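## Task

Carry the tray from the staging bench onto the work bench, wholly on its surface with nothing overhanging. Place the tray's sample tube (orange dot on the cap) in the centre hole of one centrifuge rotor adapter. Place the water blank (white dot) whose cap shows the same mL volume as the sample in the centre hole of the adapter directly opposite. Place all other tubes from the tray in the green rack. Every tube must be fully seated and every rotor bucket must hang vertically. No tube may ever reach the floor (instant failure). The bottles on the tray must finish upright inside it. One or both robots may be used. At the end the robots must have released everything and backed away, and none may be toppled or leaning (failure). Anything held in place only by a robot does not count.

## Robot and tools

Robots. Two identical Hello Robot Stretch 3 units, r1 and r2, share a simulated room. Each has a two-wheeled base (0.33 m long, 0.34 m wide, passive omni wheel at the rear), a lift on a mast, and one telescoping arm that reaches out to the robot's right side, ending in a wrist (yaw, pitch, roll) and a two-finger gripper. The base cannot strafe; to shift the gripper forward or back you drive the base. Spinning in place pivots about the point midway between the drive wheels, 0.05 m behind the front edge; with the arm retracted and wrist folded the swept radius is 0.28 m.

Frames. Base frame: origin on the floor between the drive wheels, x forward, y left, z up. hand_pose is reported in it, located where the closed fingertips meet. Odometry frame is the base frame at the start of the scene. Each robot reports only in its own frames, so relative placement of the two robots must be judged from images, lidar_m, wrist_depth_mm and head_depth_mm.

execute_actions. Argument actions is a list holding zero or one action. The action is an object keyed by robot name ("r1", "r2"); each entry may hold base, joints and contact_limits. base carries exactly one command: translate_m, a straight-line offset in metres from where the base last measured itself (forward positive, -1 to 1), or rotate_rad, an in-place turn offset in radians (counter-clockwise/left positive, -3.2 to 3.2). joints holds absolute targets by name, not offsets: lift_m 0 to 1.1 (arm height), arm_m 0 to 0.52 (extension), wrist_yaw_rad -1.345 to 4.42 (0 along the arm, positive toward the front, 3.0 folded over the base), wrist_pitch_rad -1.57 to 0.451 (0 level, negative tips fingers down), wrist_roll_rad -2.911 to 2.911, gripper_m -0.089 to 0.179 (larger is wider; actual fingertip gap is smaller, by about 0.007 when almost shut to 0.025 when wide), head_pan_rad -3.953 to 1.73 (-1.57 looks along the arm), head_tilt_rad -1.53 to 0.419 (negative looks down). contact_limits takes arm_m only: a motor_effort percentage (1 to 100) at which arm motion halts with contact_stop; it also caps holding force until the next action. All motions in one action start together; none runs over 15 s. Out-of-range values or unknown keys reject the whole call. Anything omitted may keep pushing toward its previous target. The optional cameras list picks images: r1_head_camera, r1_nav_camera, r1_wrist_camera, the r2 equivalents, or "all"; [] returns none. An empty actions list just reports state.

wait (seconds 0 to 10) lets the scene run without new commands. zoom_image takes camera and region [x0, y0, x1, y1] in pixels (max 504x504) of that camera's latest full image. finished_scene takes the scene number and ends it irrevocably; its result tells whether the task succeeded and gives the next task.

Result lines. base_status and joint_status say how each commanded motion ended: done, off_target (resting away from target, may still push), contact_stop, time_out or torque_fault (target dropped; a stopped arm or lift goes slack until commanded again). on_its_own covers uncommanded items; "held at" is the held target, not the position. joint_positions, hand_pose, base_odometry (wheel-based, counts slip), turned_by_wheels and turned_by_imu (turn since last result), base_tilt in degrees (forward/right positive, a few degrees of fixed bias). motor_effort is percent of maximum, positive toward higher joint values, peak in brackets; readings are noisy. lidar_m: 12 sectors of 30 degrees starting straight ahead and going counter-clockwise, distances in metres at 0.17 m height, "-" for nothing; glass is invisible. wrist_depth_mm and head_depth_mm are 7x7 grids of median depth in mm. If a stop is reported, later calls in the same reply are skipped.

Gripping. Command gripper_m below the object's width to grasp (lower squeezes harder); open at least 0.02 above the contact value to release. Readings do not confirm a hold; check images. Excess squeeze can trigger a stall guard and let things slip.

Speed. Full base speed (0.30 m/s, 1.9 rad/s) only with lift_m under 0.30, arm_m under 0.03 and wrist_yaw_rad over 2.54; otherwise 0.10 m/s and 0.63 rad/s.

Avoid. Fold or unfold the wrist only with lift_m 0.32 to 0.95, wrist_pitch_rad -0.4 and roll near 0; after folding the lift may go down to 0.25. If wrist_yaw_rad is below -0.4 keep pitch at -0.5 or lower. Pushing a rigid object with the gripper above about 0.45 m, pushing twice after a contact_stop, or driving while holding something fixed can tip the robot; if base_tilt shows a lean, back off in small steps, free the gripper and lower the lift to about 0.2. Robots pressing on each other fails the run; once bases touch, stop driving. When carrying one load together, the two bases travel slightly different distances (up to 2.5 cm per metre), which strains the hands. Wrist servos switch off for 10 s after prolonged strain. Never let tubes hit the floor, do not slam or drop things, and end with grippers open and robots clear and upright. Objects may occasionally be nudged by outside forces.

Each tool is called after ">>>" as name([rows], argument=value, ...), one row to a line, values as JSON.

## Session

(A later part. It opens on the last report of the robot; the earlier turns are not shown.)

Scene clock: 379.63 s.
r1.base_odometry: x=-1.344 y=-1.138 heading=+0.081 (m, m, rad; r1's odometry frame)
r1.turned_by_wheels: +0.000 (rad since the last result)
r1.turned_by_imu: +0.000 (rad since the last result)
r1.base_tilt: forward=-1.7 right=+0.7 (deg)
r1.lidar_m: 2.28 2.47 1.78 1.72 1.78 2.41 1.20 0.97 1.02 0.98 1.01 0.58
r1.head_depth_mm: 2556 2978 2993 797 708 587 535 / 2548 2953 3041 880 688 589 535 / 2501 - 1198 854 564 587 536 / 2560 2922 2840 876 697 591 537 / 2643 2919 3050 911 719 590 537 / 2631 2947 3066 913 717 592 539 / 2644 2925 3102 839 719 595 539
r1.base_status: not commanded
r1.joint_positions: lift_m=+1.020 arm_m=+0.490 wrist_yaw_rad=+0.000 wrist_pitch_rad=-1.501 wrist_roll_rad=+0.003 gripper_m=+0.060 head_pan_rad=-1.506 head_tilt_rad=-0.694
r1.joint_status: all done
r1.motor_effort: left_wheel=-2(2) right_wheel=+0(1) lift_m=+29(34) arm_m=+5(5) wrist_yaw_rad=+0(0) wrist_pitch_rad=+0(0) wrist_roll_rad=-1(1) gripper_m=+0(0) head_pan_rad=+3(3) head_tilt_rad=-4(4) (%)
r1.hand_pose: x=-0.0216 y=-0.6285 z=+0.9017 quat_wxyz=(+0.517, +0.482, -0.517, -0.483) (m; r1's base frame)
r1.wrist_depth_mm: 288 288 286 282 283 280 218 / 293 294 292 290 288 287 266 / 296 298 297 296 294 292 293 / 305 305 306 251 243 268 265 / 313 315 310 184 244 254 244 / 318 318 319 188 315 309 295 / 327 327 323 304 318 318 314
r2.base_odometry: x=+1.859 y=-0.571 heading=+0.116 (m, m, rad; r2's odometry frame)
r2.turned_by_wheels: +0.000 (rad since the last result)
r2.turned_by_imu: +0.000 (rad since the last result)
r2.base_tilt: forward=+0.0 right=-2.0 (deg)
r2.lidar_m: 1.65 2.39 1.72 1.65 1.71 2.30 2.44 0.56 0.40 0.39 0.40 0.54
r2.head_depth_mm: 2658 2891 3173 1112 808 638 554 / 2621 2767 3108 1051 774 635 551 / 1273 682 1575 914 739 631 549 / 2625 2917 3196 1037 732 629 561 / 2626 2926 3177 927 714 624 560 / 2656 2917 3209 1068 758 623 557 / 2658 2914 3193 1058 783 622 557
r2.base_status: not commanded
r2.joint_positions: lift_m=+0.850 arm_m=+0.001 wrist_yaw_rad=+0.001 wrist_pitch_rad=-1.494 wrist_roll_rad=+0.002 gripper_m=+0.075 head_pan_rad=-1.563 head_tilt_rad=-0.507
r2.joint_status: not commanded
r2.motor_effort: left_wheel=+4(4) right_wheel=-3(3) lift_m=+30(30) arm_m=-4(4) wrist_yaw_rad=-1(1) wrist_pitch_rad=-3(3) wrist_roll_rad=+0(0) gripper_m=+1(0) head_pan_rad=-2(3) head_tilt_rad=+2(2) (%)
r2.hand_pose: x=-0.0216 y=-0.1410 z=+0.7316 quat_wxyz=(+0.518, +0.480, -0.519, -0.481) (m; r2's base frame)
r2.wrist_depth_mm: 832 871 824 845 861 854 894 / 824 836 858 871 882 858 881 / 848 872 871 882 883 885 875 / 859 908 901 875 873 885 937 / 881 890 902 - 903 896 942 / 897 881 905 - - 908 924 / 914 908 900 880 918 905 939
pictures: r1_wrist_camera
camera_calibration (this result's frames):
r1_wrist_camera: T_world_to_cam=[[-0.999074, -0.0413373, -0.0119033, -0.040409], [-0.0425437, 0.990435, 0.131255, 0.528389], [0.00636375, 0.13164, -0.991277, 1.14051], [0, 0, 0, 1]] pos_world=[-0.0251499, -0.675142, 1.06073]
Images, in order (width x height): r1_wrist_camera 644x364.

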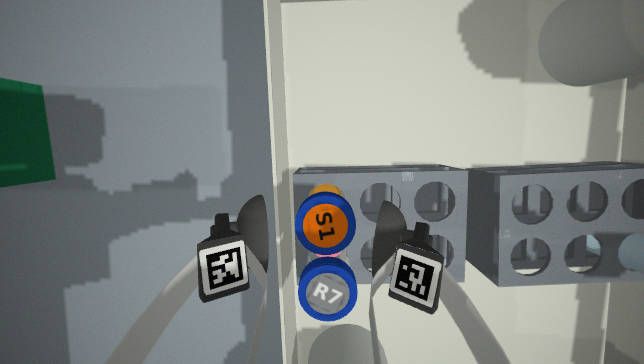

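>>> execute_actions([
  {"r1":{"joints":{"lift_m":0.989}}},
], cameras=[])

>>> execute_actions([
  {"r1":{"joints":{"gripper_m":0.015}}},
], cameras=["r1_wrist_camera"])

>>> execute_actions([
  {"r1":{"joints":{"lift_m":1.1}}},
], cameras=["r1_wrist_camera","r2_head_camera"])

Scene clock: 384.53 s.
r1.base_odometry: x=-1.344 y=-1.138 heading=+0.081 (m, m, rad; r1's odometry frame)
r1.turned_by_wheels: +0.000 (rad since the last result)
r1.turned_by_imu: +0.000 (rad since the last result)
r1.base_tilt: forward=-1.5 right=+0.4 (deg)
r1.lidar_m: 2.28 2.46 1.78 1.72 1.78 2.41 1.20 0.97 1.02 0.98 1.01 0.58
r1.head_depth_mm: 2637 - 1114 800 707 588 535 / 2581 2965 3021 879 688 589 534 / 2517 - 1297 852 564 588 537 / 2531 2894 2981 872 698 589 537 / 2632 2908 3075 913 717 591 536 / 2626 2883 3051 912 718 591 538 / 2629 2902 3066 839 719 593 540
r1.base_status: not commanded
r1.joint_positions: lift_m=+0.989 arm_m=+0.490 wrist_yaw_rad=+0.000 wrist_pitch_rad=-1.501 wrist_roll_rad=+0.003 gripper_m=+0.060 head_pan_rad=-1.506 head_tilt_rad=-0.694
r1.joint_status: all done
r1.motor_effort: left_wheel=-2(2) right_wheel=+0(0) lift_m=+29(29) arm_m=+4(5) wrist_yaw_rad=+0(0) wrist_pitch_rad=+0(0) wrist_roll_rad=-1(1) gripper_m=-1(1) head_pan_rad=+3(3) head_tilt_rad=-5(4) (%)
r1.hand_pose: x=-0.0216 y=-0.6285 z=+0.8706 quat_wxyz=(+0.517, +0.482, -0.517, -0.483) (m; r1's base frame)
r1.wrist_depth_mm: 257 259 255 254 253 252 217 / 263 263 263 259 257 257 256 / 269 268 267 262 263 261 261 / 276 274 272 213 239 234 235 / 281 278 277 150 213 217 211 / 287 285 285 163 278 235 245 / 292 294 291 157 285 285 285
r2.base_odometry: x=+1.859 y=-0.571 heading=+0.116 (m, m, rad; r2's odometry frame)
r2.turned_by_wheels: +0.000 (rad since the last result)
r2.turned_by_imu: +0.000 (rad since the last result)
r2.base_tilt: forward=-0.1 right=-2.0 (deg)
r2.lidar_m: 1.65 2.39 1.72 1.65 1.71 2.30 2.44 0.56 0.40 0.39 0.40 0.54
r2.head_depth_mm: 2616 2886 3184 1113 809 637 554 / 2601 2855 3098 1049 778 634 551 / 1277 716 944 916 740 631 549 / 2653 2881 3194 1037 732 629 561 / 2637 2920 3216 928 716 625 560 / 2651 2901 3217 1073 758 623 557 / 2669 2911 3218 1059 784 621 556
r2.base_status: not commanded
r2.joint_positions: lift_m=+0.850 arm_m=+0.001 wrist_yaw_rad=+0.001 wrist_pitch_rad=-1.494 wrist_roll_rad=+0.002 gripper_m=+0.075 head_pan_rad=-1.563 head_tilt_rad=-0.507
r2.joint_status: not commanded
r2.motor_effort: left_wheel=+5(4) right_wheel=-3(3) lift_m=+30(30) arm_m=-4(4) wrist_yaw_rad=-1(0) wrist_pitch_rad=-3(3) wrist_roll_rad=+0(0) gripper_m=+1(1) head_pan_rad=-3(2) head_tilt_rad=+2(3) (%)
r2.hand_pose: x=-0.0216 y=-0.1410 z=+0.7316 quat_wxyz=(+0.518, +0.480, -0.519, -0.481) (m; r2's base frame)
r2.wrist_depth_mm: 862 856 845 886 873 870 904 / 856 861 877 888 885 857 914 / 842 866 886 859 882 905 876 / 869 893 898 859 895 893 904 / 889 860 894 - 903 912 940 / 882 874 928 - - 903 924 / 906 891 910 900 905 956 936
pictures: none
No camera images: the call's "cameras" was empty. Leave "cameras" out to get every camera's image.

Scene clock: 385.47 s.
r1.base_odometry: x=-1.344 y=-1.138 heading=+0.081 (m, m, rad; r1's odometry frame)
r1.turned_by_wheels: +0.000 (rad since the last result)
r1.turned_by_imu: +0.000 (rad since the last result)
r1.base_tilt: forward=-1.7 right=+0.6 (deg)
r1.lidar_m: 2.28 2.46 1.78 1.71 1.77 2.42 1.20 0.97 1.02 0.98 1.01 0.58
r1.head_depth_mm: 2609 - 1110 797 707 586 534 / 2574 2963 3035 877 689 588 536 / 2511 - 1294 867 565 588 537 / 2546 2907 2980 879 696 589 537 / 2617 2924 3056 911 716 592 538 / 2625 2906 3077 912 717 592 538 / 2621 2901 3054 840 720 594 539
r1.base_status: not commanded
r1.joint_positions: lift_m=+0.989 arm_m=+0.490 wrist_yaw_rad=+0.000 wrist_pitch_rad=-1.501 wrist_roll_rad=+0.003 gripper_m=+0.015 head_pan_rad=-1.506 head_tilt_rad=-0.694
r1.joint_status: all done
r1.motor_effort: left_wheel=-2(2) right_wheel=+0(0) lift_m=+28(30) arm_m=+5(5) wrist_yaw_rad=+0(0) wrist_pitch_rad=+0(0) wrist_roll_rad=-1(1) gripper_m=-7(84) head_pan_rad=+2(3) head_tilt_rad=-5(4) (%)
r1.hand_pose: x=-0.0216 y=-0.6285 z=+0.8706 quat_wxyz=(+0.517, +0.482, -0.517, -0.483) (m; r1's base frame)
r1.wrist_depth_mm: 259 258 256 253 253 251 218 / 264 263 262 257 258 256 254 / 268 266 265 263 262 261 260 / 275 274 272 212 240 235 235 / 281 280 277 148 213 216 212 / 286 284 285 154 273 235 244 / 292 289 292 157 285 283 284
r2.base_odometry: x=+1.859 y=-0.571 heading=+0.116 (m, m, rad; r2's odometry frame)
r2.turned_by_wheels: +0.000 (rad since the last result)
r2.turned_by_imu: +0.000 (rad since the last result)
r2.base_tilt: forward=+0.0 right=-1.9 (deg)
r2.lidar_m: 1.66 2.40 1.73 1.65 1.71 2.30 2.43 0.56 0.40 0.39 0.40 0.54
r2.head_depth_mm: 2623 2904 3194 1111 810 638 555 / 2609 2830 3115 1100 774 632 552 / 1280 712 947 912 737 631 550 / 2642 2869 3217 1039 734 628 561 / 2633 2886 3203 926 714 627 559 / 2671 2918 3210 1066 759 624 557 / 2637 2910 3204 1060 783 620 556
r2.base_status: not commanded
r2.joint_positions: lift_m=+0.850 arm_m=+0.001 wrist_yaw_rad=+0.001 wrist_pitch_rad=-1.494 wrist_roll_rad=+0.002 gripper_m=+0.075 head_pan_rad=-1.563 head_tilt_rad=-0.507
r2.joint_status: not commanded
r2.motor_effort: left_wheel=+4(4) right_wheel=-3(3) lift_m=+30(30) arm_m=-4(4) wrist_yaw_rad=-1(0) wrist_pitch_rad=-3(2) wrist_roll_rad=+0(0) gripper_m=+1(1) head_pan_rad=-3(2) head_tilt_rad=+2(3) (%)
r2.hand_pose: x=-0.0216 y=-0.1410 z=+0.7316 quat_wxyz=(+0.518, +0.480, -0.519, -0.481) (m; r2's base frame)
r2.wrist_depth_mm: 854 861 855 858 872 864 860 / 841 868 846 879 895 876 892 / 859 869 857 895 900 880 914 / 896 870 867 895 905 898 924 / 878 871 903 - 906 890 935 / 893 892 892 - - 914 880 / 885 903 895 910 884 899 944
pictures: r1_wrist_camera
camera_calibration (this result's frames):
r1_wrist_camera: T_world_to_cam=[[-0.999074, -0.0413367, -0.011903, -0.0407781], [-0.042543, 0.990437, 0.131245, 0.532471], [0.00636388, 0.13163, -0.991278, 1.10977], [0, 0, 0, 1]] pos_world=[-0.0251499, -0.675143, 1.02972]
Images, in order (width x height): r1_wrist_camera 644x364.

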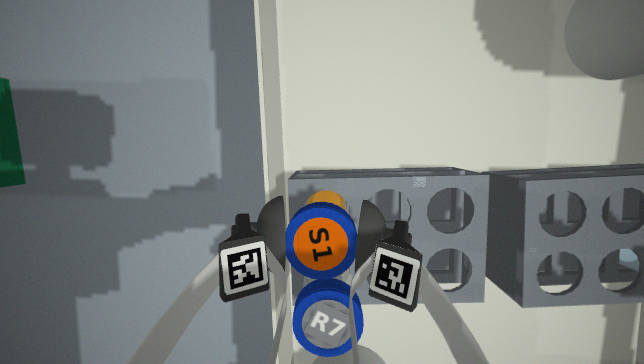

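Scene clock: 387.30 s.
r1.base_odometry: x=-1.344 y=-1.138 heading=+0.081 (m, m, rad; r1's odometry frame)
r1.turned_by_wheels: +0.000 (rad since the last result)
r1.turned_by_imu: +0.000 (rad since the last result)
r1.base_tilt: forward=-1.5 right=+0.7 (deg)
r1.lidar_m: 2.29 2.45 1.78 1.72 1.77 2.41 1.20 0.97 1.02 0.98 1.02 0.58
r1.head_depth_mm: 2636 2881 2971 795 708 587 534 / 2637 2912 2977 879 689 589 535 / - 1161 1550 868 566 587 535 / 2541 2901 3019 904 698 591 537 / 2612 2914 3043 911 717 592 538 / 2642 2905 3049 911 719 593 538 / 2637 2916 3042 838 719 593 539
r1.base_status: not commanded
r1.joint_positions: lift_m=+1.099 arm_m=+0.490 wrist_yaw_rad=+0.000 wrist_pitch_rad=-1.501 wrist_roll_rad=+0.003 gripper_m=+0.015 head_pan_rad=-1.506 head_tilt_rad=-0.694
r1.joint_status: all done
r1.motor_effort: left_wheel=-2(2) right_wheel=+0(0) lift_m=+41(43) arm_m=+4(5) wrist_yaw_rad=+0(0) wrist_pitch_rad=+0(0) wrist_roll_rad=-1(1) gripper_m=-9(9) head_pan_rad=+3(3) head_tilt_rad=-5(4) (%)
r1.hand_pose: x=-0.0216 y=-0.6285 z=+0.9804 quat_wxyz=(+0.517, +0.482, -0.517, -0.483) (m; r1's base frame)
r1.wrist_depth_mm: 364 361 360 336 353 329 226 / 370 368 367 367 366 360 266 / 327 378 373 374 373 369 352 / 386 387 382 361 330 320 318 / 397 390 390 148 335 324 298 / 405 400 404 357 390 390 379 / 412 412 412 325 398 397 386
r2.base_odometry: x=+1.859 y=-0.571 heading=+0.116 (m, m, rad; r2's odometry frame)
r2.turned_by_wheels: +0.000 (rad since the last result)
r2.turned_by_imu: +0.000 (rad since the last result)
r2.base_tilt: forward=-0.2 right=-2.0 (deg)
r2.lidar_m: 1.65 2.39 1.72 1.65 1.71 2.30 2.44 0.56 0.40 0.39 0.40 0.54
r2.head_depth_mm: 2637 2908 3186 1112 808 637 554 / 2579 693 3153 1100 774 634 551 / 1183 1399 3101 919 739 632 550 / 2527 2909 3201 1039 733 628 561 / 2664 2892 3196 925 714 627 559 / 2661 2899 3203 1067 760 624 557 / 2663 2939 3241 1061 785 621 556
r2.base_status: not commanded
r2.joint_positions: lift_m=+0.850 arm_m=+0.001 wrist_yaw_rad=+0.001 wrist_pitch_rad=-1.494 wrist_roll_rad=+0.002 gripper_m=+0.075 head_pan_rad=-1.563 head_tilt_rad=-0.507
r2.joint_status: not commanded
r2.motor_effort: left_wheel=+5(4) right_wheel=-3(4) lift_m=+30(30) arm_m=-4(5) wrist_yaw_rad=-1(1) wrist_pitch_rad=-2(3) wrist_roll_rad=+0(0) gripper_m=+1(1) head_pan_rad=-2(3) head_tilt_rad=+4(2) (%)
r2.hand_pose: x=-0.0216 y=-0.1410 z=+0.7316 quat_wxyz=(+0.518, +0.480, -0.519, -0.481) (m; r2's base frame)
r2.wrist_depth_mm: 826 831 833 823 845 859 854 / 844 868 858 832 879 903 861 / 842 883 872 885 882 897 898 / 861 841 887 875 901 908 894 / 866 877 896 - 910 911 904 / 918 884 891 - - 920 916 / 894 903 898 911 917 900 894
pictures: r1_wrist_camera, r2_head_camera (sideways: a quarter turn clockwise sets it upright)
camera_calibration (this result's frames):
r1_wrist_camera: T_world_to_cam=[[-0.999074, -0.0413378, -0.011902, -0.0394733], [-0.0425438, 0.99044, 0.131223, 0.518093], [0.00636373, 0.131608, -0.991281, 1.21858], [0, 0, 0, 1]] pos_world=[-0.0251499, -0.675146, 1.1395]
r2_head_camera: T_world_to_cam=[[-0.0460311, 0.480088, -0.876012, 1.1578], [0.998651, 0.0432178, -0.0287903, 0.0379333], [0.0240374, -0.876155, -0.48143, 0.581989], [0, 0, 0, 1]] pos_world=[0.00142325, -0.0475737, 1.29553]
Images, in order (width x height): r1_wrist_camera 644x364, r2_head_camera 896x504.

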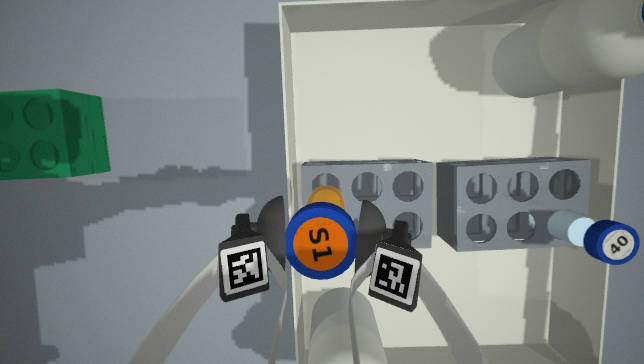

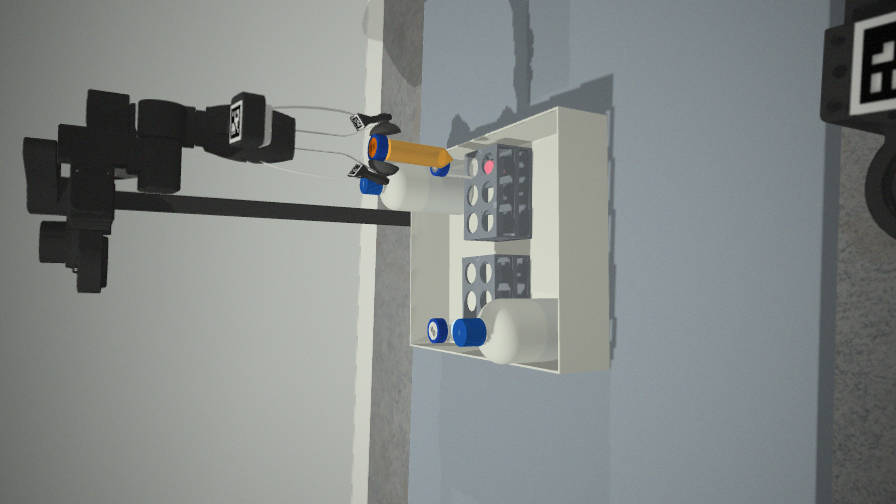

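>>> execute_actions([
  {"r1":{"base":{"translate_m":-1.0}}},
], cameras=[])

>>> execute_actions([
  {"r1":{"base":{"translate_m":-0.58},"joints":{"arm_m":0.507}}},
], cameras=["r1_wrist_camera","r1_head_camera"])

Scene clock: 401.93 s.
r1.base_odometry: x=-2.341 y=-1.219 heading=+0.081 (m, m, rad; r1's odometry frame)
r1.turned_by_wheels: +0.000 (rad since the last result)
r1.turned_by_imu: -0.001 (rad since the last result)
r1.base_tilt: forward=-1.7 right=+0.5 (deg)
r1.lidar_m: 1.52 2.44 1.77 1.70 1.77 2.08 2.00 0.44 0.32 0.34 0.34 1.39
r1.head_depth_mm: 746 820 916 849 697 698 673 / 2647 2848 2727 1071 968 824 701 / - 2913 3038 2119 1072 1080 1094 / 2632 2899 3066 2043 1660 1367 1198 / 2639 2924 3033 908 718 592 612 / 2626 2951 3062 914 717 591 1159 / 2632 2936 3110 915 719 592 1149
r1.base_status: done
r1.joint_positions: lift_m=+1.099 arm_m=+0.490 wrist_yaw_rad=+0.000 wrist_pitch_rad=-1.501 wrist_roll_rad=+0.003 gripper_m=+0.015 head_pan_rad=-1.506 head_tilt_rad=-0.694
r1.joint_status: not commanded
r1.motor_effort: left_wheel=-1(7) right_wheel=+1(3) lift_m=+42(42) arm_m=+5(5) wrist_yaw_rad=+0(0) wrist_pitch_rad=+0(0) wrist_roll_rad=-1(1) gripper_m=-10(8) head_pan_rad=+3(3) head_tilt_rad=-4(4) (%)
r1.hand_pose: x=-0.0216 y=-0.6285 z=+0.9804 quat_wxyz=(+0.517, +0.482, -0.517, -0.483) (m; r1's base frame)
r1.wrist_depth_mm: 362 362 362 - 562 339 314 / 370 368 365 - 561 333 322 / 378 378 375 - 582 328 390 / 384 387 383 - 601 336 377 / 394 396 395 148 576 345 377 / 407 399 400 625 504 348 415 / 415 414 408 - 629 356 409
r2.base_odometry: x=+1.859 y=-0.571 heading=+0.116 (m, m, rad; r2's odometry frame)
r2.turned_by_wheels: +0.000 (rad since the last result)
r2.turned_by_imu: +0.000 (rad since the last result)
r2.base_tilt: forward=+0.1 right=-2.0 (deg)
r2.lidar_m: 1.65 2.40 1.73 1.65 1.71 2.30 2.44 0.56 0.40 0.39 0.40 0.54
r2.head_depth_mm: 2625 2898 3189 1111 807 639 554 / 2665 2883 3170 1105 773 634 552 / 2653 2874 3201 949 739 631 549 / 2634 2883 3171 1040 734 628 561 / 2652 2891 3220 927 714 625 560 / 2647 2903 3215 1065 759 623 557 / 2630 2925 3277 1067 782 621 556
r2.base_status: not commanded
r2.joint_positions: lift_m=+0.850 arm_m=+0.001 wrist_yaw_rad=+0.001 wrist_pitch_rad=-1.494 wrist_roll_rad=+0.002 gripper_m=+0.075 head_pan_rad=-1.563 head_tilt_rad=-0.507
r2.joint_status: not commanded
r2.motor_effort: left_wheel=+5(4) right_wheel=-3(3) lift_m=+30(30) arm_m=-4(4) wrist_yaw_rad=+0(0) wrist_pitch_rad=-2(3) wrist_roll_rad=-1(0) gripper_m=+1(1) head_pan_rad=-2(3) head_tilt_rad=+2(3) (%)
r2.hand_pose: x=-0.0216 y=-0.1410 z=+0.7316 quat_wxyz=(+0.518, +0.480, -0.519, -0.481) (m; r2's base frame)
r2.wrist_depth_mm: 844 841 842 875 893 858 880 / 850 874 846 850 871 884 890 / 875 865 876 846 881 869 878 / 865 873 899 873 891 913 906 / 866 878 888 - 898 911 918 / 885 895 897 - - 895 937 / 870 897 933 947 902 931 881
pictures: none
No camera images: the call's "cameras" was empty. Leave "cameras" out to get every camera's image.

Scene clock: 408.97 s.
r1.base_odometry: x=-2.919 y=-1.266 heading=+0.081 (m, m, rad; r1's odometry frame)
r1.turned_by_wheels: +0.000 (rad since the last result)
r1.turned_by_imu: +0.000 (rad since the last result)
r1.base_tilt: forward=-1.6 right=+0.5 (deg)
r1.lidar_m: 2.10 2.44 1.77 1.70 1.76 1.47 1.42 1.47 0.32 0.31 0.32 0.43
r1.head_depth_mm: 2628 2932 2986 2201 1693 782 674 / 775 869 2723 917 653 560 603 / - 828 919 875 736 560 605 / 744 830 921 933 738 561 606 / 745 830 939 909 712 562 608 / 745 831 941 923 732 562 609 / 745 833 922 875 749 564 611
r1.base_status: done
r1.joint_positions: lift_m=+1.099 arm_m=+0.507 wrist_yaw_rad=+0.000 wrist_pitch_rad=-1.501 wrist_roll_rad=+0.003 gripper_m=+0.015 head_pan_rad=-1.506 head_tilt_rad=-0.694
r1.joint_status: all done
r1.motor_effort: left_wheel=-1(4) right_wheel=+0(3) lift_m=+42(41) arm_m=+4(5) wrist_yaw_rad=+0(0) wrist_pitch_rad=+0(0) wrist_roll_rad=-1(1) gripper_m=-8(8) head_pan_rad=+3(3) head_tilt_rad=-4(4) (%)
r1.hand_pose: x=-0.0216 y=-0.6455 z=+0.9804 quat_wxyz=(+0.517, +0.482, -0.517, -0.483) (m; r1's base frame)
r1.wrist_depth_mm: 323 383 416 345 312 - - / 373 388 383 396 323 - - / 397 391 392 389 329 - - / 394 398 381 372 337 - - / 390 403 409 148 341 - - / 382 422 392 432 352 - - / 366 408 421 390 356 - -
r2.base_odometry: x=+1.859 y=-0.571 heading=+0.116 (m, m, rad; r2's odometry frame)
r2.turned_by_wheels: +0.000 (rad since the last result)
r2.turned_by_imu: +0.000 (rad since the last result)
r2.base_tilt: forward=-0.1 right=-2.2 (deg)
r2.lidar_m: 1.65 2.39 1.73 1.65 1.70 2.30 2.44 0.56 0.40 0.39 0.40 0.54
r2.head_depth_mm: 2620 2875 3217 1109 809 638 552 / 2621 2916 3180 1103 772 634 552 / 2616 2879 3219 949 740 631 550 / 2645 2873 3175 1041 733 629 561 / 2660 2904 3185 925 715 625 559 / 2646 2883 3169 1068 759 624 557 / 2672 2912 3231 1063 784 621 556
r2.base_status: not commanded
r2.joint_positions: lift_m=+0.850 arm_m=+0.001 wrist_yaw_rad=+0.001 wrist_pitch_rad=-1.494 wrist_roll_rad=+0.002 gripper_m=+0.075 head_pan_rad=-1.563 head_tilt_rad=-0.507
r2.joint_status: not commanded
r2.motor_effort: left_wheel=+4(4) right_wheel=-3(3) lift_m=+30(30) arm_m=-4(4) wrist_yaw_rad=+0(2) wrist_pitch_rad=-3(3) wrist_roll_rad=+0(1) gripper_m=+1(1) head_pan_rad=-2(3) head_tilt_rad=+2(3) (%)
r2.hand_pose: x=-0.0216 y=-0.1410 z=+0.7316 quat_wxyz=(+0.518, +0.480, -0.519, -0.481) (m; r2's base frame)
r2.wrist_depth_mm: 875 842 839 846 865 876 870 / 837 847 899 854 859 910 900 / 880 880 897 885 868 869 900 / 876 877 897 861 910 883 920 / 876 873 901 - 878 930 894 / 884 906 908 - - 910 932 / 893 892 917 906 920 956 937
pictures: r1_head_camera (sideways: a quarter turn clockwise sets it upright), r1_wrist_camera
camera_calibration (this result's frames):
r1_head_camera: T_world_to_cam=[[0.00573778, 0.59886, -0.800833, 1.06356], [0.999885, 0.0077826, 0.0129837, -0.0242965], [0.014008, -0.800816, -0.598747, 0.738588], [0, 0, 0, 1]] pos_world=[0.00784508, -0.045259, 1.29427]
r1_wrist_camera: T_world_to_cam=[[-0.999074, -0.041339, -0.0118971, -0.0401831], [-0.0425436, 0.990455, 0.131103, 0.535092], [0.00636383, 0.131488, -0.991297, 1.22076], [0, 0, 0, 1]] pos_world=[-0.0251499, -0.69216, 1.1395]
Images, in order (width x height): r1_head_camera 896x504, r1_wrist_camera 644x364.

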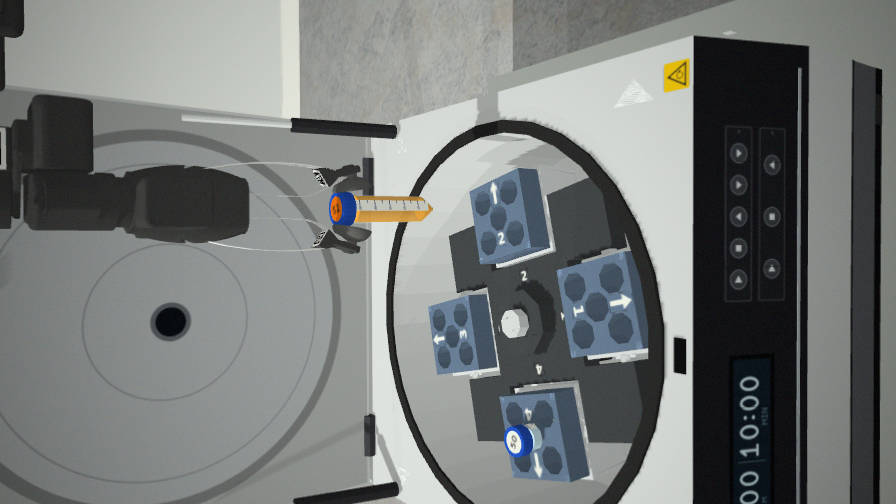

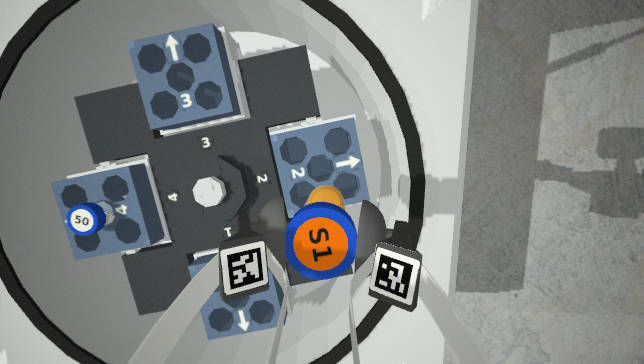

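>>> execute_actions([
  {"r1":{"base":{"translate_m":0.008},"joints":{"arm_m":0.52,"lift_m":1.01}}},
], cameras=["r1_wrist_camera","r1_head_camera"])

Scene clock: 414.07 s.
r1.base_odometry: x=-2.911 y=-1.265 heading=+0.081 (m, m, rad; r1's odometry frame)
r1.turned_by_wheels: +0.000 (rad since the last result)
r1.turned_by_imu: -0.001 (rad since the last result)
r1.base_tilt: forward=-1.7 right=+0.6 (deg)
r1.lidar_m: 2.09 2.43 1.77 1.70 1.76 1.48 1.43 1.47 0.32 0.31 0.32 0.43
r1.head_depth_mm: 2588 - 2972 2198 1679 568 672 / 731 869 2720 896 652 558 603 / 721 - 956 860 736 560 606 / 745 830 957 901 739 560 607 / 744 829 938 892 740 563 607 / 744 833 939 913 727 562 609 / 745 833 921 876 751 562 611
r1.base_status: done
r1.joint_positions: lift_m=+1.010 arm_m=+0.520 wrist_yaw_rad=+0.000 wrist_pitch_rad=-1.501 wrist_roll_rad=+0.003 gripper_m=+0.015 head_pan_rad=-1.506 head_tilt_rad=-0.694
r1.joint_status: all done
r1.motor_effort: left_wheel=-2(3) right_wheel=+0(4) lift_m=+30(34) arm_m=+5(5) wrist_yaw_rad=+0(0) wrist_pitch_rad=+0(0) wrist_roll_rad=+0(1) gripper_m=-9(8) head_pan_rad=+3(3) head_tilt_rad=-4(2) (%)
r1.hand_pose: x=-0.0216 y=-0.6585 z=+0.8916 quat_wxyz=(+0.517, +0.482, -0.517, -0.483) (m; r1's base frame)
r1.wrist_depth_mm: 301 277 363 294 232 231 989 / 328 273 297 354 237 236 - / 307 304 305 302 281 241 - / 314 311 310 283 302 247 - / 292 310 299 148 286 251 - / 302 327 319 322 258 - - / 348 333 306 361 287 - -
r2.base_odometry: x=+1.859 y=-0.571 heading=+0.116 (m, m, rad; r2's odometry frame)
r2.turned_by_wheels: +0.000 (rad since the last result)
r2.turned_by_imu: +0.000 (rad since the last result)
r2.base_tilt: forward=-0.2 right=-1.9 (deg)
r2.lidar_m: 1.65 2.39 1.72 1.65 1.70 2.30 2.44 0.56 0.40 0.39 0.40 0.54
r2.head_depth_mm: 2643 2898 3179 1110 810 637 553 / 2628 2885 3176 1106 774 635 552 / 2642 2906 3210 951 739 632 549 / 2647 2881 3210 1038 734 628 563 / 2664 2878 3199 925 714 626 559 / 2659 2907 3193 1067 759 622 558 / 2669 2903 3213 1063 783 623 556
r2.base_status: not commanded
r2.joint_positions: lift_m=+0.850 arm_m=+0.001 wrist_yaw_rad=+0.001 wrist_pitch_rad=-1.494 wrist_roll_rad=+0.002 gripper_m=+0.075 head_pan_rad=-1.563 head_tilt_rad=-0.507
r2.joint_status: not commanded
r2.motor_effort: left_wheel=+4(5) right_wheel=-3(3) lift_m=+30(30) arm_m=-4(4) wrist_yaw_rad=+0(1) wrist_pitch_rad=-3(3) wrist_roll_rad=+0(0) gripper_m=+1(1) head_pan_rad=-2(3) head_tilt_rad=+2(2) (%)
r2.hand_pose: x=-0.0216 y=-0.1410 z=+0.7316 quat_wxyz=(+0.518, +0.480, -0.519, -0.481) (m; r2's base frame)
r2.wrist_depth_mm: 838 846 850 827 840 855 896 / 837 873 828 852 878 890 894 / 854 890 877 862 866 879 914 / 873 862 890 896 924 919 886 / 863 882 893 - 899 915 934 / 891 878 923 - - 910 936 / 897 894 947 914 934 904 941
pictures: r1_head_camera (sideways: a quarter turn clockwise sets it upright), r1_wrist_camera
camera_calibration (this result's frames):
r1_head_camera: T_world_to_cam=[[0.00573792, 0.59886, -0.800833, 1.06356], [0.999885, 0.00778236, 0.0129837, -0.0242964], [0.0140078, -0.800816, -0.598747, 0.738588], [0, 0, 0, 1]] pos_world=[0.00784507, -0.045259, 1.29427]
r1_wrist_camera: T_world_to_cam=[[-0.999074, -0.0413399, -0.0118957, -0.041779], [-0.0425441, 0.99046, 0.131071, 0.559645], [0.00636376, 0.131456, -0.991302, 1.13442], [0, 0, 0, 1]] pos_world=[-0.0251499, -0.705159, 1.0507]
Images, in order (width x height): r1_head_camera 896x504, r1_wrist_camera 644x364.

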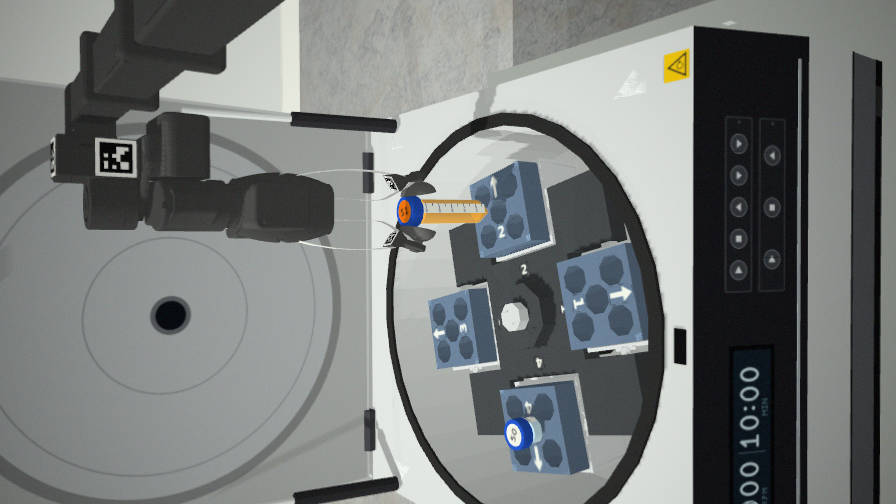

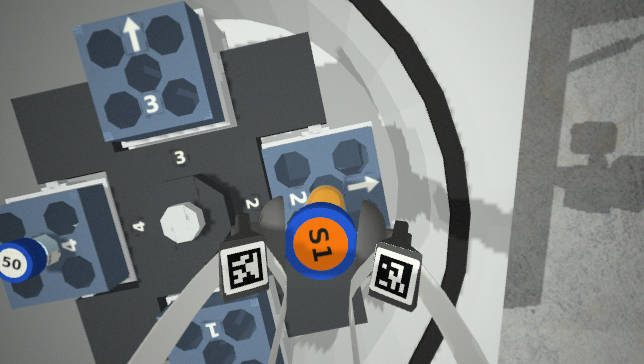

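>>> execute_actions([
  {"r1":{"joints":{"lift_m":0.96}}},
], cameras=["r1_head_camera"])

>>> execute_actions([
  {"r1":{"joints":{"lift_m":0.914}}},
], cameras=["r1_wrist_camera","r1_head_camera"])

Scene clock: 418.27 s.
r1.base_odometry: x=-2.911 y=-1.265 heading=+0.081 (m, m, rad; r1's odometry frame)
r1.turned_by_wheels: +0.000 (rad since the last result)
r1.turned_by_imu: +0.000 (rad since the last result)
r1.base_tilt: forward=-1.6 right=+0.7 (deg)
r1.lidar_m: 2.09 2.43 1.77 1.70 1.76 1.49 1.43 1.48 0.32 0.31 0.32 0.44
r1.head_depth_mm: 2629 2825 - 2209 1681 567 672 / 753 - 2675 895 652 559 602 / 741 - 949 877 738 560 605 / 743 828 936 924 739 561 607 / 743 831 940 893 742 563 609 / 744 828 937 915 728 563 610 / 744 833 927 878 751 564 610
r1.base_status: not commanded
r1.joint_positions: lift_m=+0.960 arm_m=+0.520 wrist_yaw_rad=+0.000 wrist_pitch_rad=-1.500 wrist_roll_rad=+0.003 gripper_m=+0.015 head_pan_rad=-1.506 head_tilt_rad=-0.694
r1.joint_status: all done
r1.motor_effort: left_wheel=-2(2) right_wheel=+0(0) lift_m=+30(30) arm_m=+5(5) wrist_yaw_rad=+0(0) wrist_pitch_rad=+0(0) wrist_roll_rad=-1(1) gripper_m=-9(9) head_pan_rad=+3(3) head_tilt_rad=-4(4) (%)
r1.hand_pose: x=-0.0216 y=-0.6586 z=+0.8416 quat_wxyz=(+0.517, +0.482, -0.517, -0.483) (m; r1's base frame)
r1.wrist_depth_mm: 222 223 255 271 184 184 955 / 226 229 249 347 228 185 953 / 255 255 254 253 264 190 966 / 262 257 260 233 259 194 - / 258 243 247 148 270 199 - / 260 272 272 272 260 202 - / 280 278 266 277 287 207 -
r2.base_odometry: x=+1.859 y=-0.571 heading=+0.116 (m, m, rad; r2's odometry frame)
r2.turned_by_wheels: +0.000 (rad since the last result)
r2.turned_by_imu: +0.000 (rad since the last result)
r2.base_tilt: forward=-0.1 right=-2.0 (deg)
r2.lidar_m: 1.66 2.39 1.73 1.65 1.71 2.30 2.44 0.56 0.40 0.39 0.40 0.54
r2.head_depth_mm: 2640 2892 3178 1111 809 636 553 / 2620 2902 3181 1101 774 634 551 / 2660 2887 3196 949 738 631 551 / 2644 2895 3210 1039 734 629 561 / 2669 2901 3182 927 715 625 561 / 2661 2884 3225 1072 759 624 558 / 2646 2891 3225 1060 782 621 556
r2.base_status: not commanded
r2.joint_positions: lift_m=+0.850 arm_m=+0.001 wrist_yaw_rad=+0.001 wrist_pitch_rad=-1.494 wrist_roll_rad=+0.002 gripper_m=+0.075 head_pan_rad=-1.563 head_tilt_rad=-0.507
r2.joint_status: not commanded
r2.motor_effort: left_wheel=+4(5) right_wheel=-3(3) lift_m=+30(30) arm_m=-4(4) wrist_yaw_rad=-1(0) wrist_pitch_rad=-3(3) wrist_roll_rad=+0(0) gripper_m=+1(1) head_pan_rad=-3(2) head_tilt_rad=+2(2) (%)
r2.hand_pose: x=-0.0216 y=-0.1410 z=+0.7316 quat_wxyz=(+0.518, +0.480, -0.519, -0.481) (m; r2's base frame)
r2.wrist_depth_mm: 851 886 846 887 880 881 887 / 852 867 848 835 852 880 899 / 845 858 847 871 898 879 895 / 849 883 895 853 914 887 950 / 886 894 890 - 923 920 936 / 871 879 900 - - 932 924 / 913 923 905 932 920 946 941
pictures: r1_head_camera (sideways: a quarter turn clockwise sets it upright)
camera_calibration (this result's frames):
r1_head_camera: T_world_to_cam=[[0.00573785, 0.59886, -0.800833, 1.06356], [0.999885, 0.00778248, 0.0129837, -0.0242964], [0.0140079, -0.800816, -0.598747, 0.738588], [0, 0, 0, 1]] pos_world=[0.00784507, -0.045259, 1.29427]
Images, in order (width x height): r1_head_camera 896x504.

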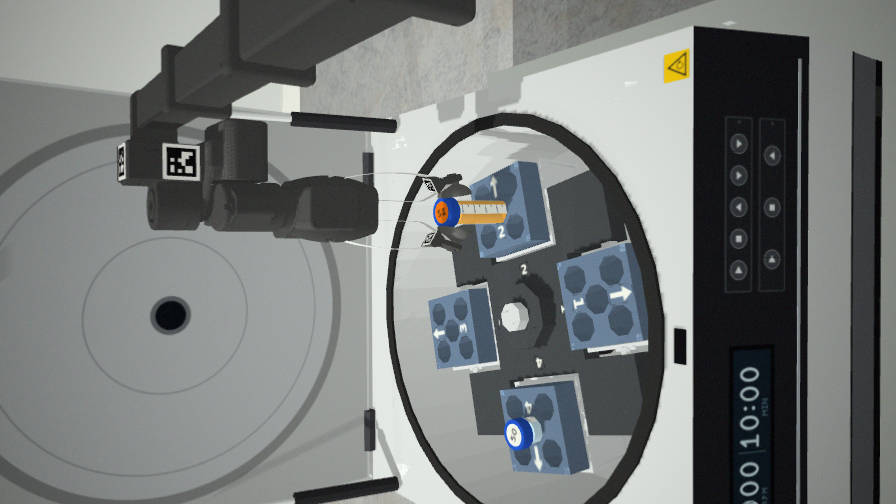

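Scene clock: 419.50 s.
r1.base_odometry: x=-2.911 y=-1.265 heading=+0.081 (m, m, rad; r1's odometry frame)
r1.turned_by_wheels: +0.000 (rad since the last result)
r1.turned_by_imu: +0.000 (rad since the last result)
r1.base_tilt: forward=-1.6 right=+0.6 (deg)
r1.lidar_m: 2.09 2.43 1.76 1.70 1.76 1.48 1.43 1.48 0.32 0.31 0.32 0.43
r1.head_depth_mm: 2620 2922 - - 1092 567 672 / 753 866 974 897 653 559 604 / 742 800 955 882 738 560 605 / 744 825 929 931 738 561 606 / 744 830 937 893 739 562 608 / 746 833 940 918 729 563 609 / 746 831 927 880 748 564 609
r1.base_status: not commanded
r1.joint_positions: lift_m=+0.914 arm_m=+0.520 wrist_yaw_rad=+0.000 wrist_pitch_rad=-1.499 wrist_roll_rad=+0.003 gripper_m=+0.015 head_pan_rad=-1.506 head_tilt_rad=-0.694
r1.joint_status: all done
r1.motor_effort: left_wheel=-2(2) right_wheel=+0(0) lift_m=+30(28) arm_m=+5(4) wrist_yaw_rad=+0(0) wrist_pitch_rad=-1(1) wrist_roll_rad=-1(0) gripper_m=-9(8) head_pan_rad=+2(3) head_tilt_rad=-4(4) (%)
r1.hand_pose: x=-0.0216 y=-0.6588 z=+0.7956 quat_wxyz=(+0.517, +0.481, -0.518, -0.483) (m; r1's base frame)
r1.wrist_depth_mm: 186 184 201 252 180 139 140 / 182 196 206 315 227 143 142 / 201 209 209 208 238 145 145 / 215 213 213 190 238 159 149 / 216 197 217 148 266 169 152 / 226 202 223 194 262 169 155 / 229 228 228 227 279 158 159
r2.base_odometry: x=+1.859 y=-0.571 heading=+0.116 (m, m, rad; r2's odometry frame)
r2.turned_by_wheels: +0.000 (rad since the last result)
r2.turned_by_imu: +0.000 (rad since the last result)
r2.base_tilt: forward=+0.0 right=-1.9 (deg)
r2.lidar_m: 1.65 2.39 1.72 1.65 1.70 2.30 2.44 0.56 0.40 0.39 0.40 0.54
r2.head_depth_mm: 2633 2905 3180 1109 810 637 554 / 2630 2913 3185 1104 776 634 551 / 2636 2888 3200 946 740 630 549 / 2633 2887 3209 1038 734 628 562 / 2649 2907 3216 927 715 627 558 / 2671 2905 3241 1068 758 624 558 / 2676 2929 3194 1059 785 620 557
r2.base_status: not commanded
r2.joint_positions: lift_m=+0.850 arm_m=+0.001 wrist_yaw_rad=+0.001 wrist_pitch_rad=-1.494 wrist_roll_rad=+0.002 gripper_m=+0.075 head_pan_rad=-1.563 head_tilt_rad=-0.507
r2.joint_status: not commanded
r2.motor_effort: left_wheel=+5(4) right_wheel=-3(3) lift_m=+30(30) arm_m=-4(4) wrist_yaw_rad=-1(0) wrist_pitch_rad=-3(3) wrist_roll_rad=-1(1) gripper_m=+1(1) head_pan_rad=-2(3) head_tilt_rad=+2(3) (%)
r2.hand_pose: x=-0.0216 y=-0.1410 z=+0.7316 quat_wxyz=(+0.518, +0.480, -0.519, -0.481) (m; r2's base frame)
r2.wrist_depth_mm: 829 852 859 841 865 880 875 / 822 851 872 858 874 895 872 / 880 832 865 878 907 872 912 / 874 866 864 881 901 898 919 / 887 905 892 - 895 896 899 / 886 897 901 - - 913 916 / 883 898 903 891 948 943 944
pictures: r1_head_camera (sideways: a quarter turn clockwise sets it upright), r1_wrist_camera
camera_calibration (this result's frames):
r1_head_camera: T_world_to_cam=[[0.00573778, 0.59886, -0.800833, 1.06356], [0.999885, 0.0077826, 0.0129837, -0.0242965], [0.014008, -0.800816, -0.598747, 0.738588], [0, 0, 0, 1]] pos_world=[0.00784508, -0.045259, 1.29427]
r1_wrist_camera: T_world_to_cam=[[-0.999074, -0.0413517, -0.0118488, -0.0429783], [-0.0425423, 0.990609, 0.129937, 0.573527], [0.00636445, 0.13032, -0.991452, 1.03866], [0, 0, 0, 1]] pos_world=[-0.0251499, -0.705277, 0.954754]
Images, in order (width x height): r1_head_camera 896x504, r1_wrist_camera 644x364.

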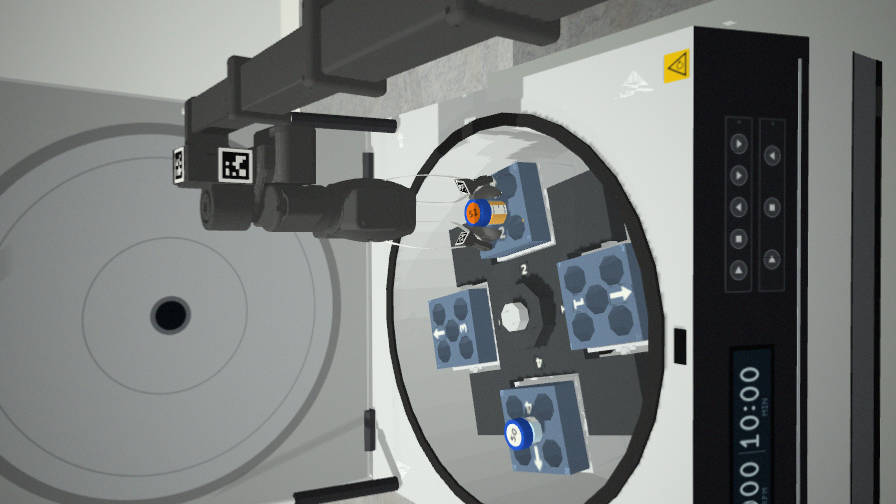

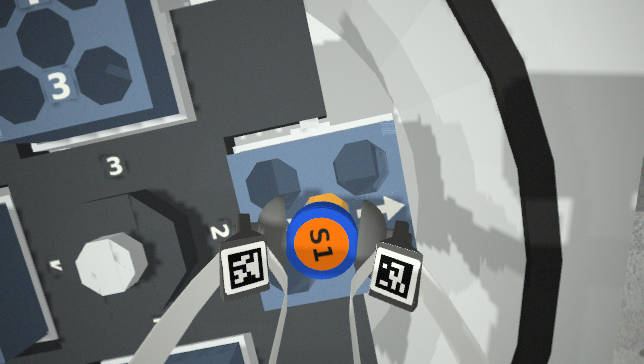

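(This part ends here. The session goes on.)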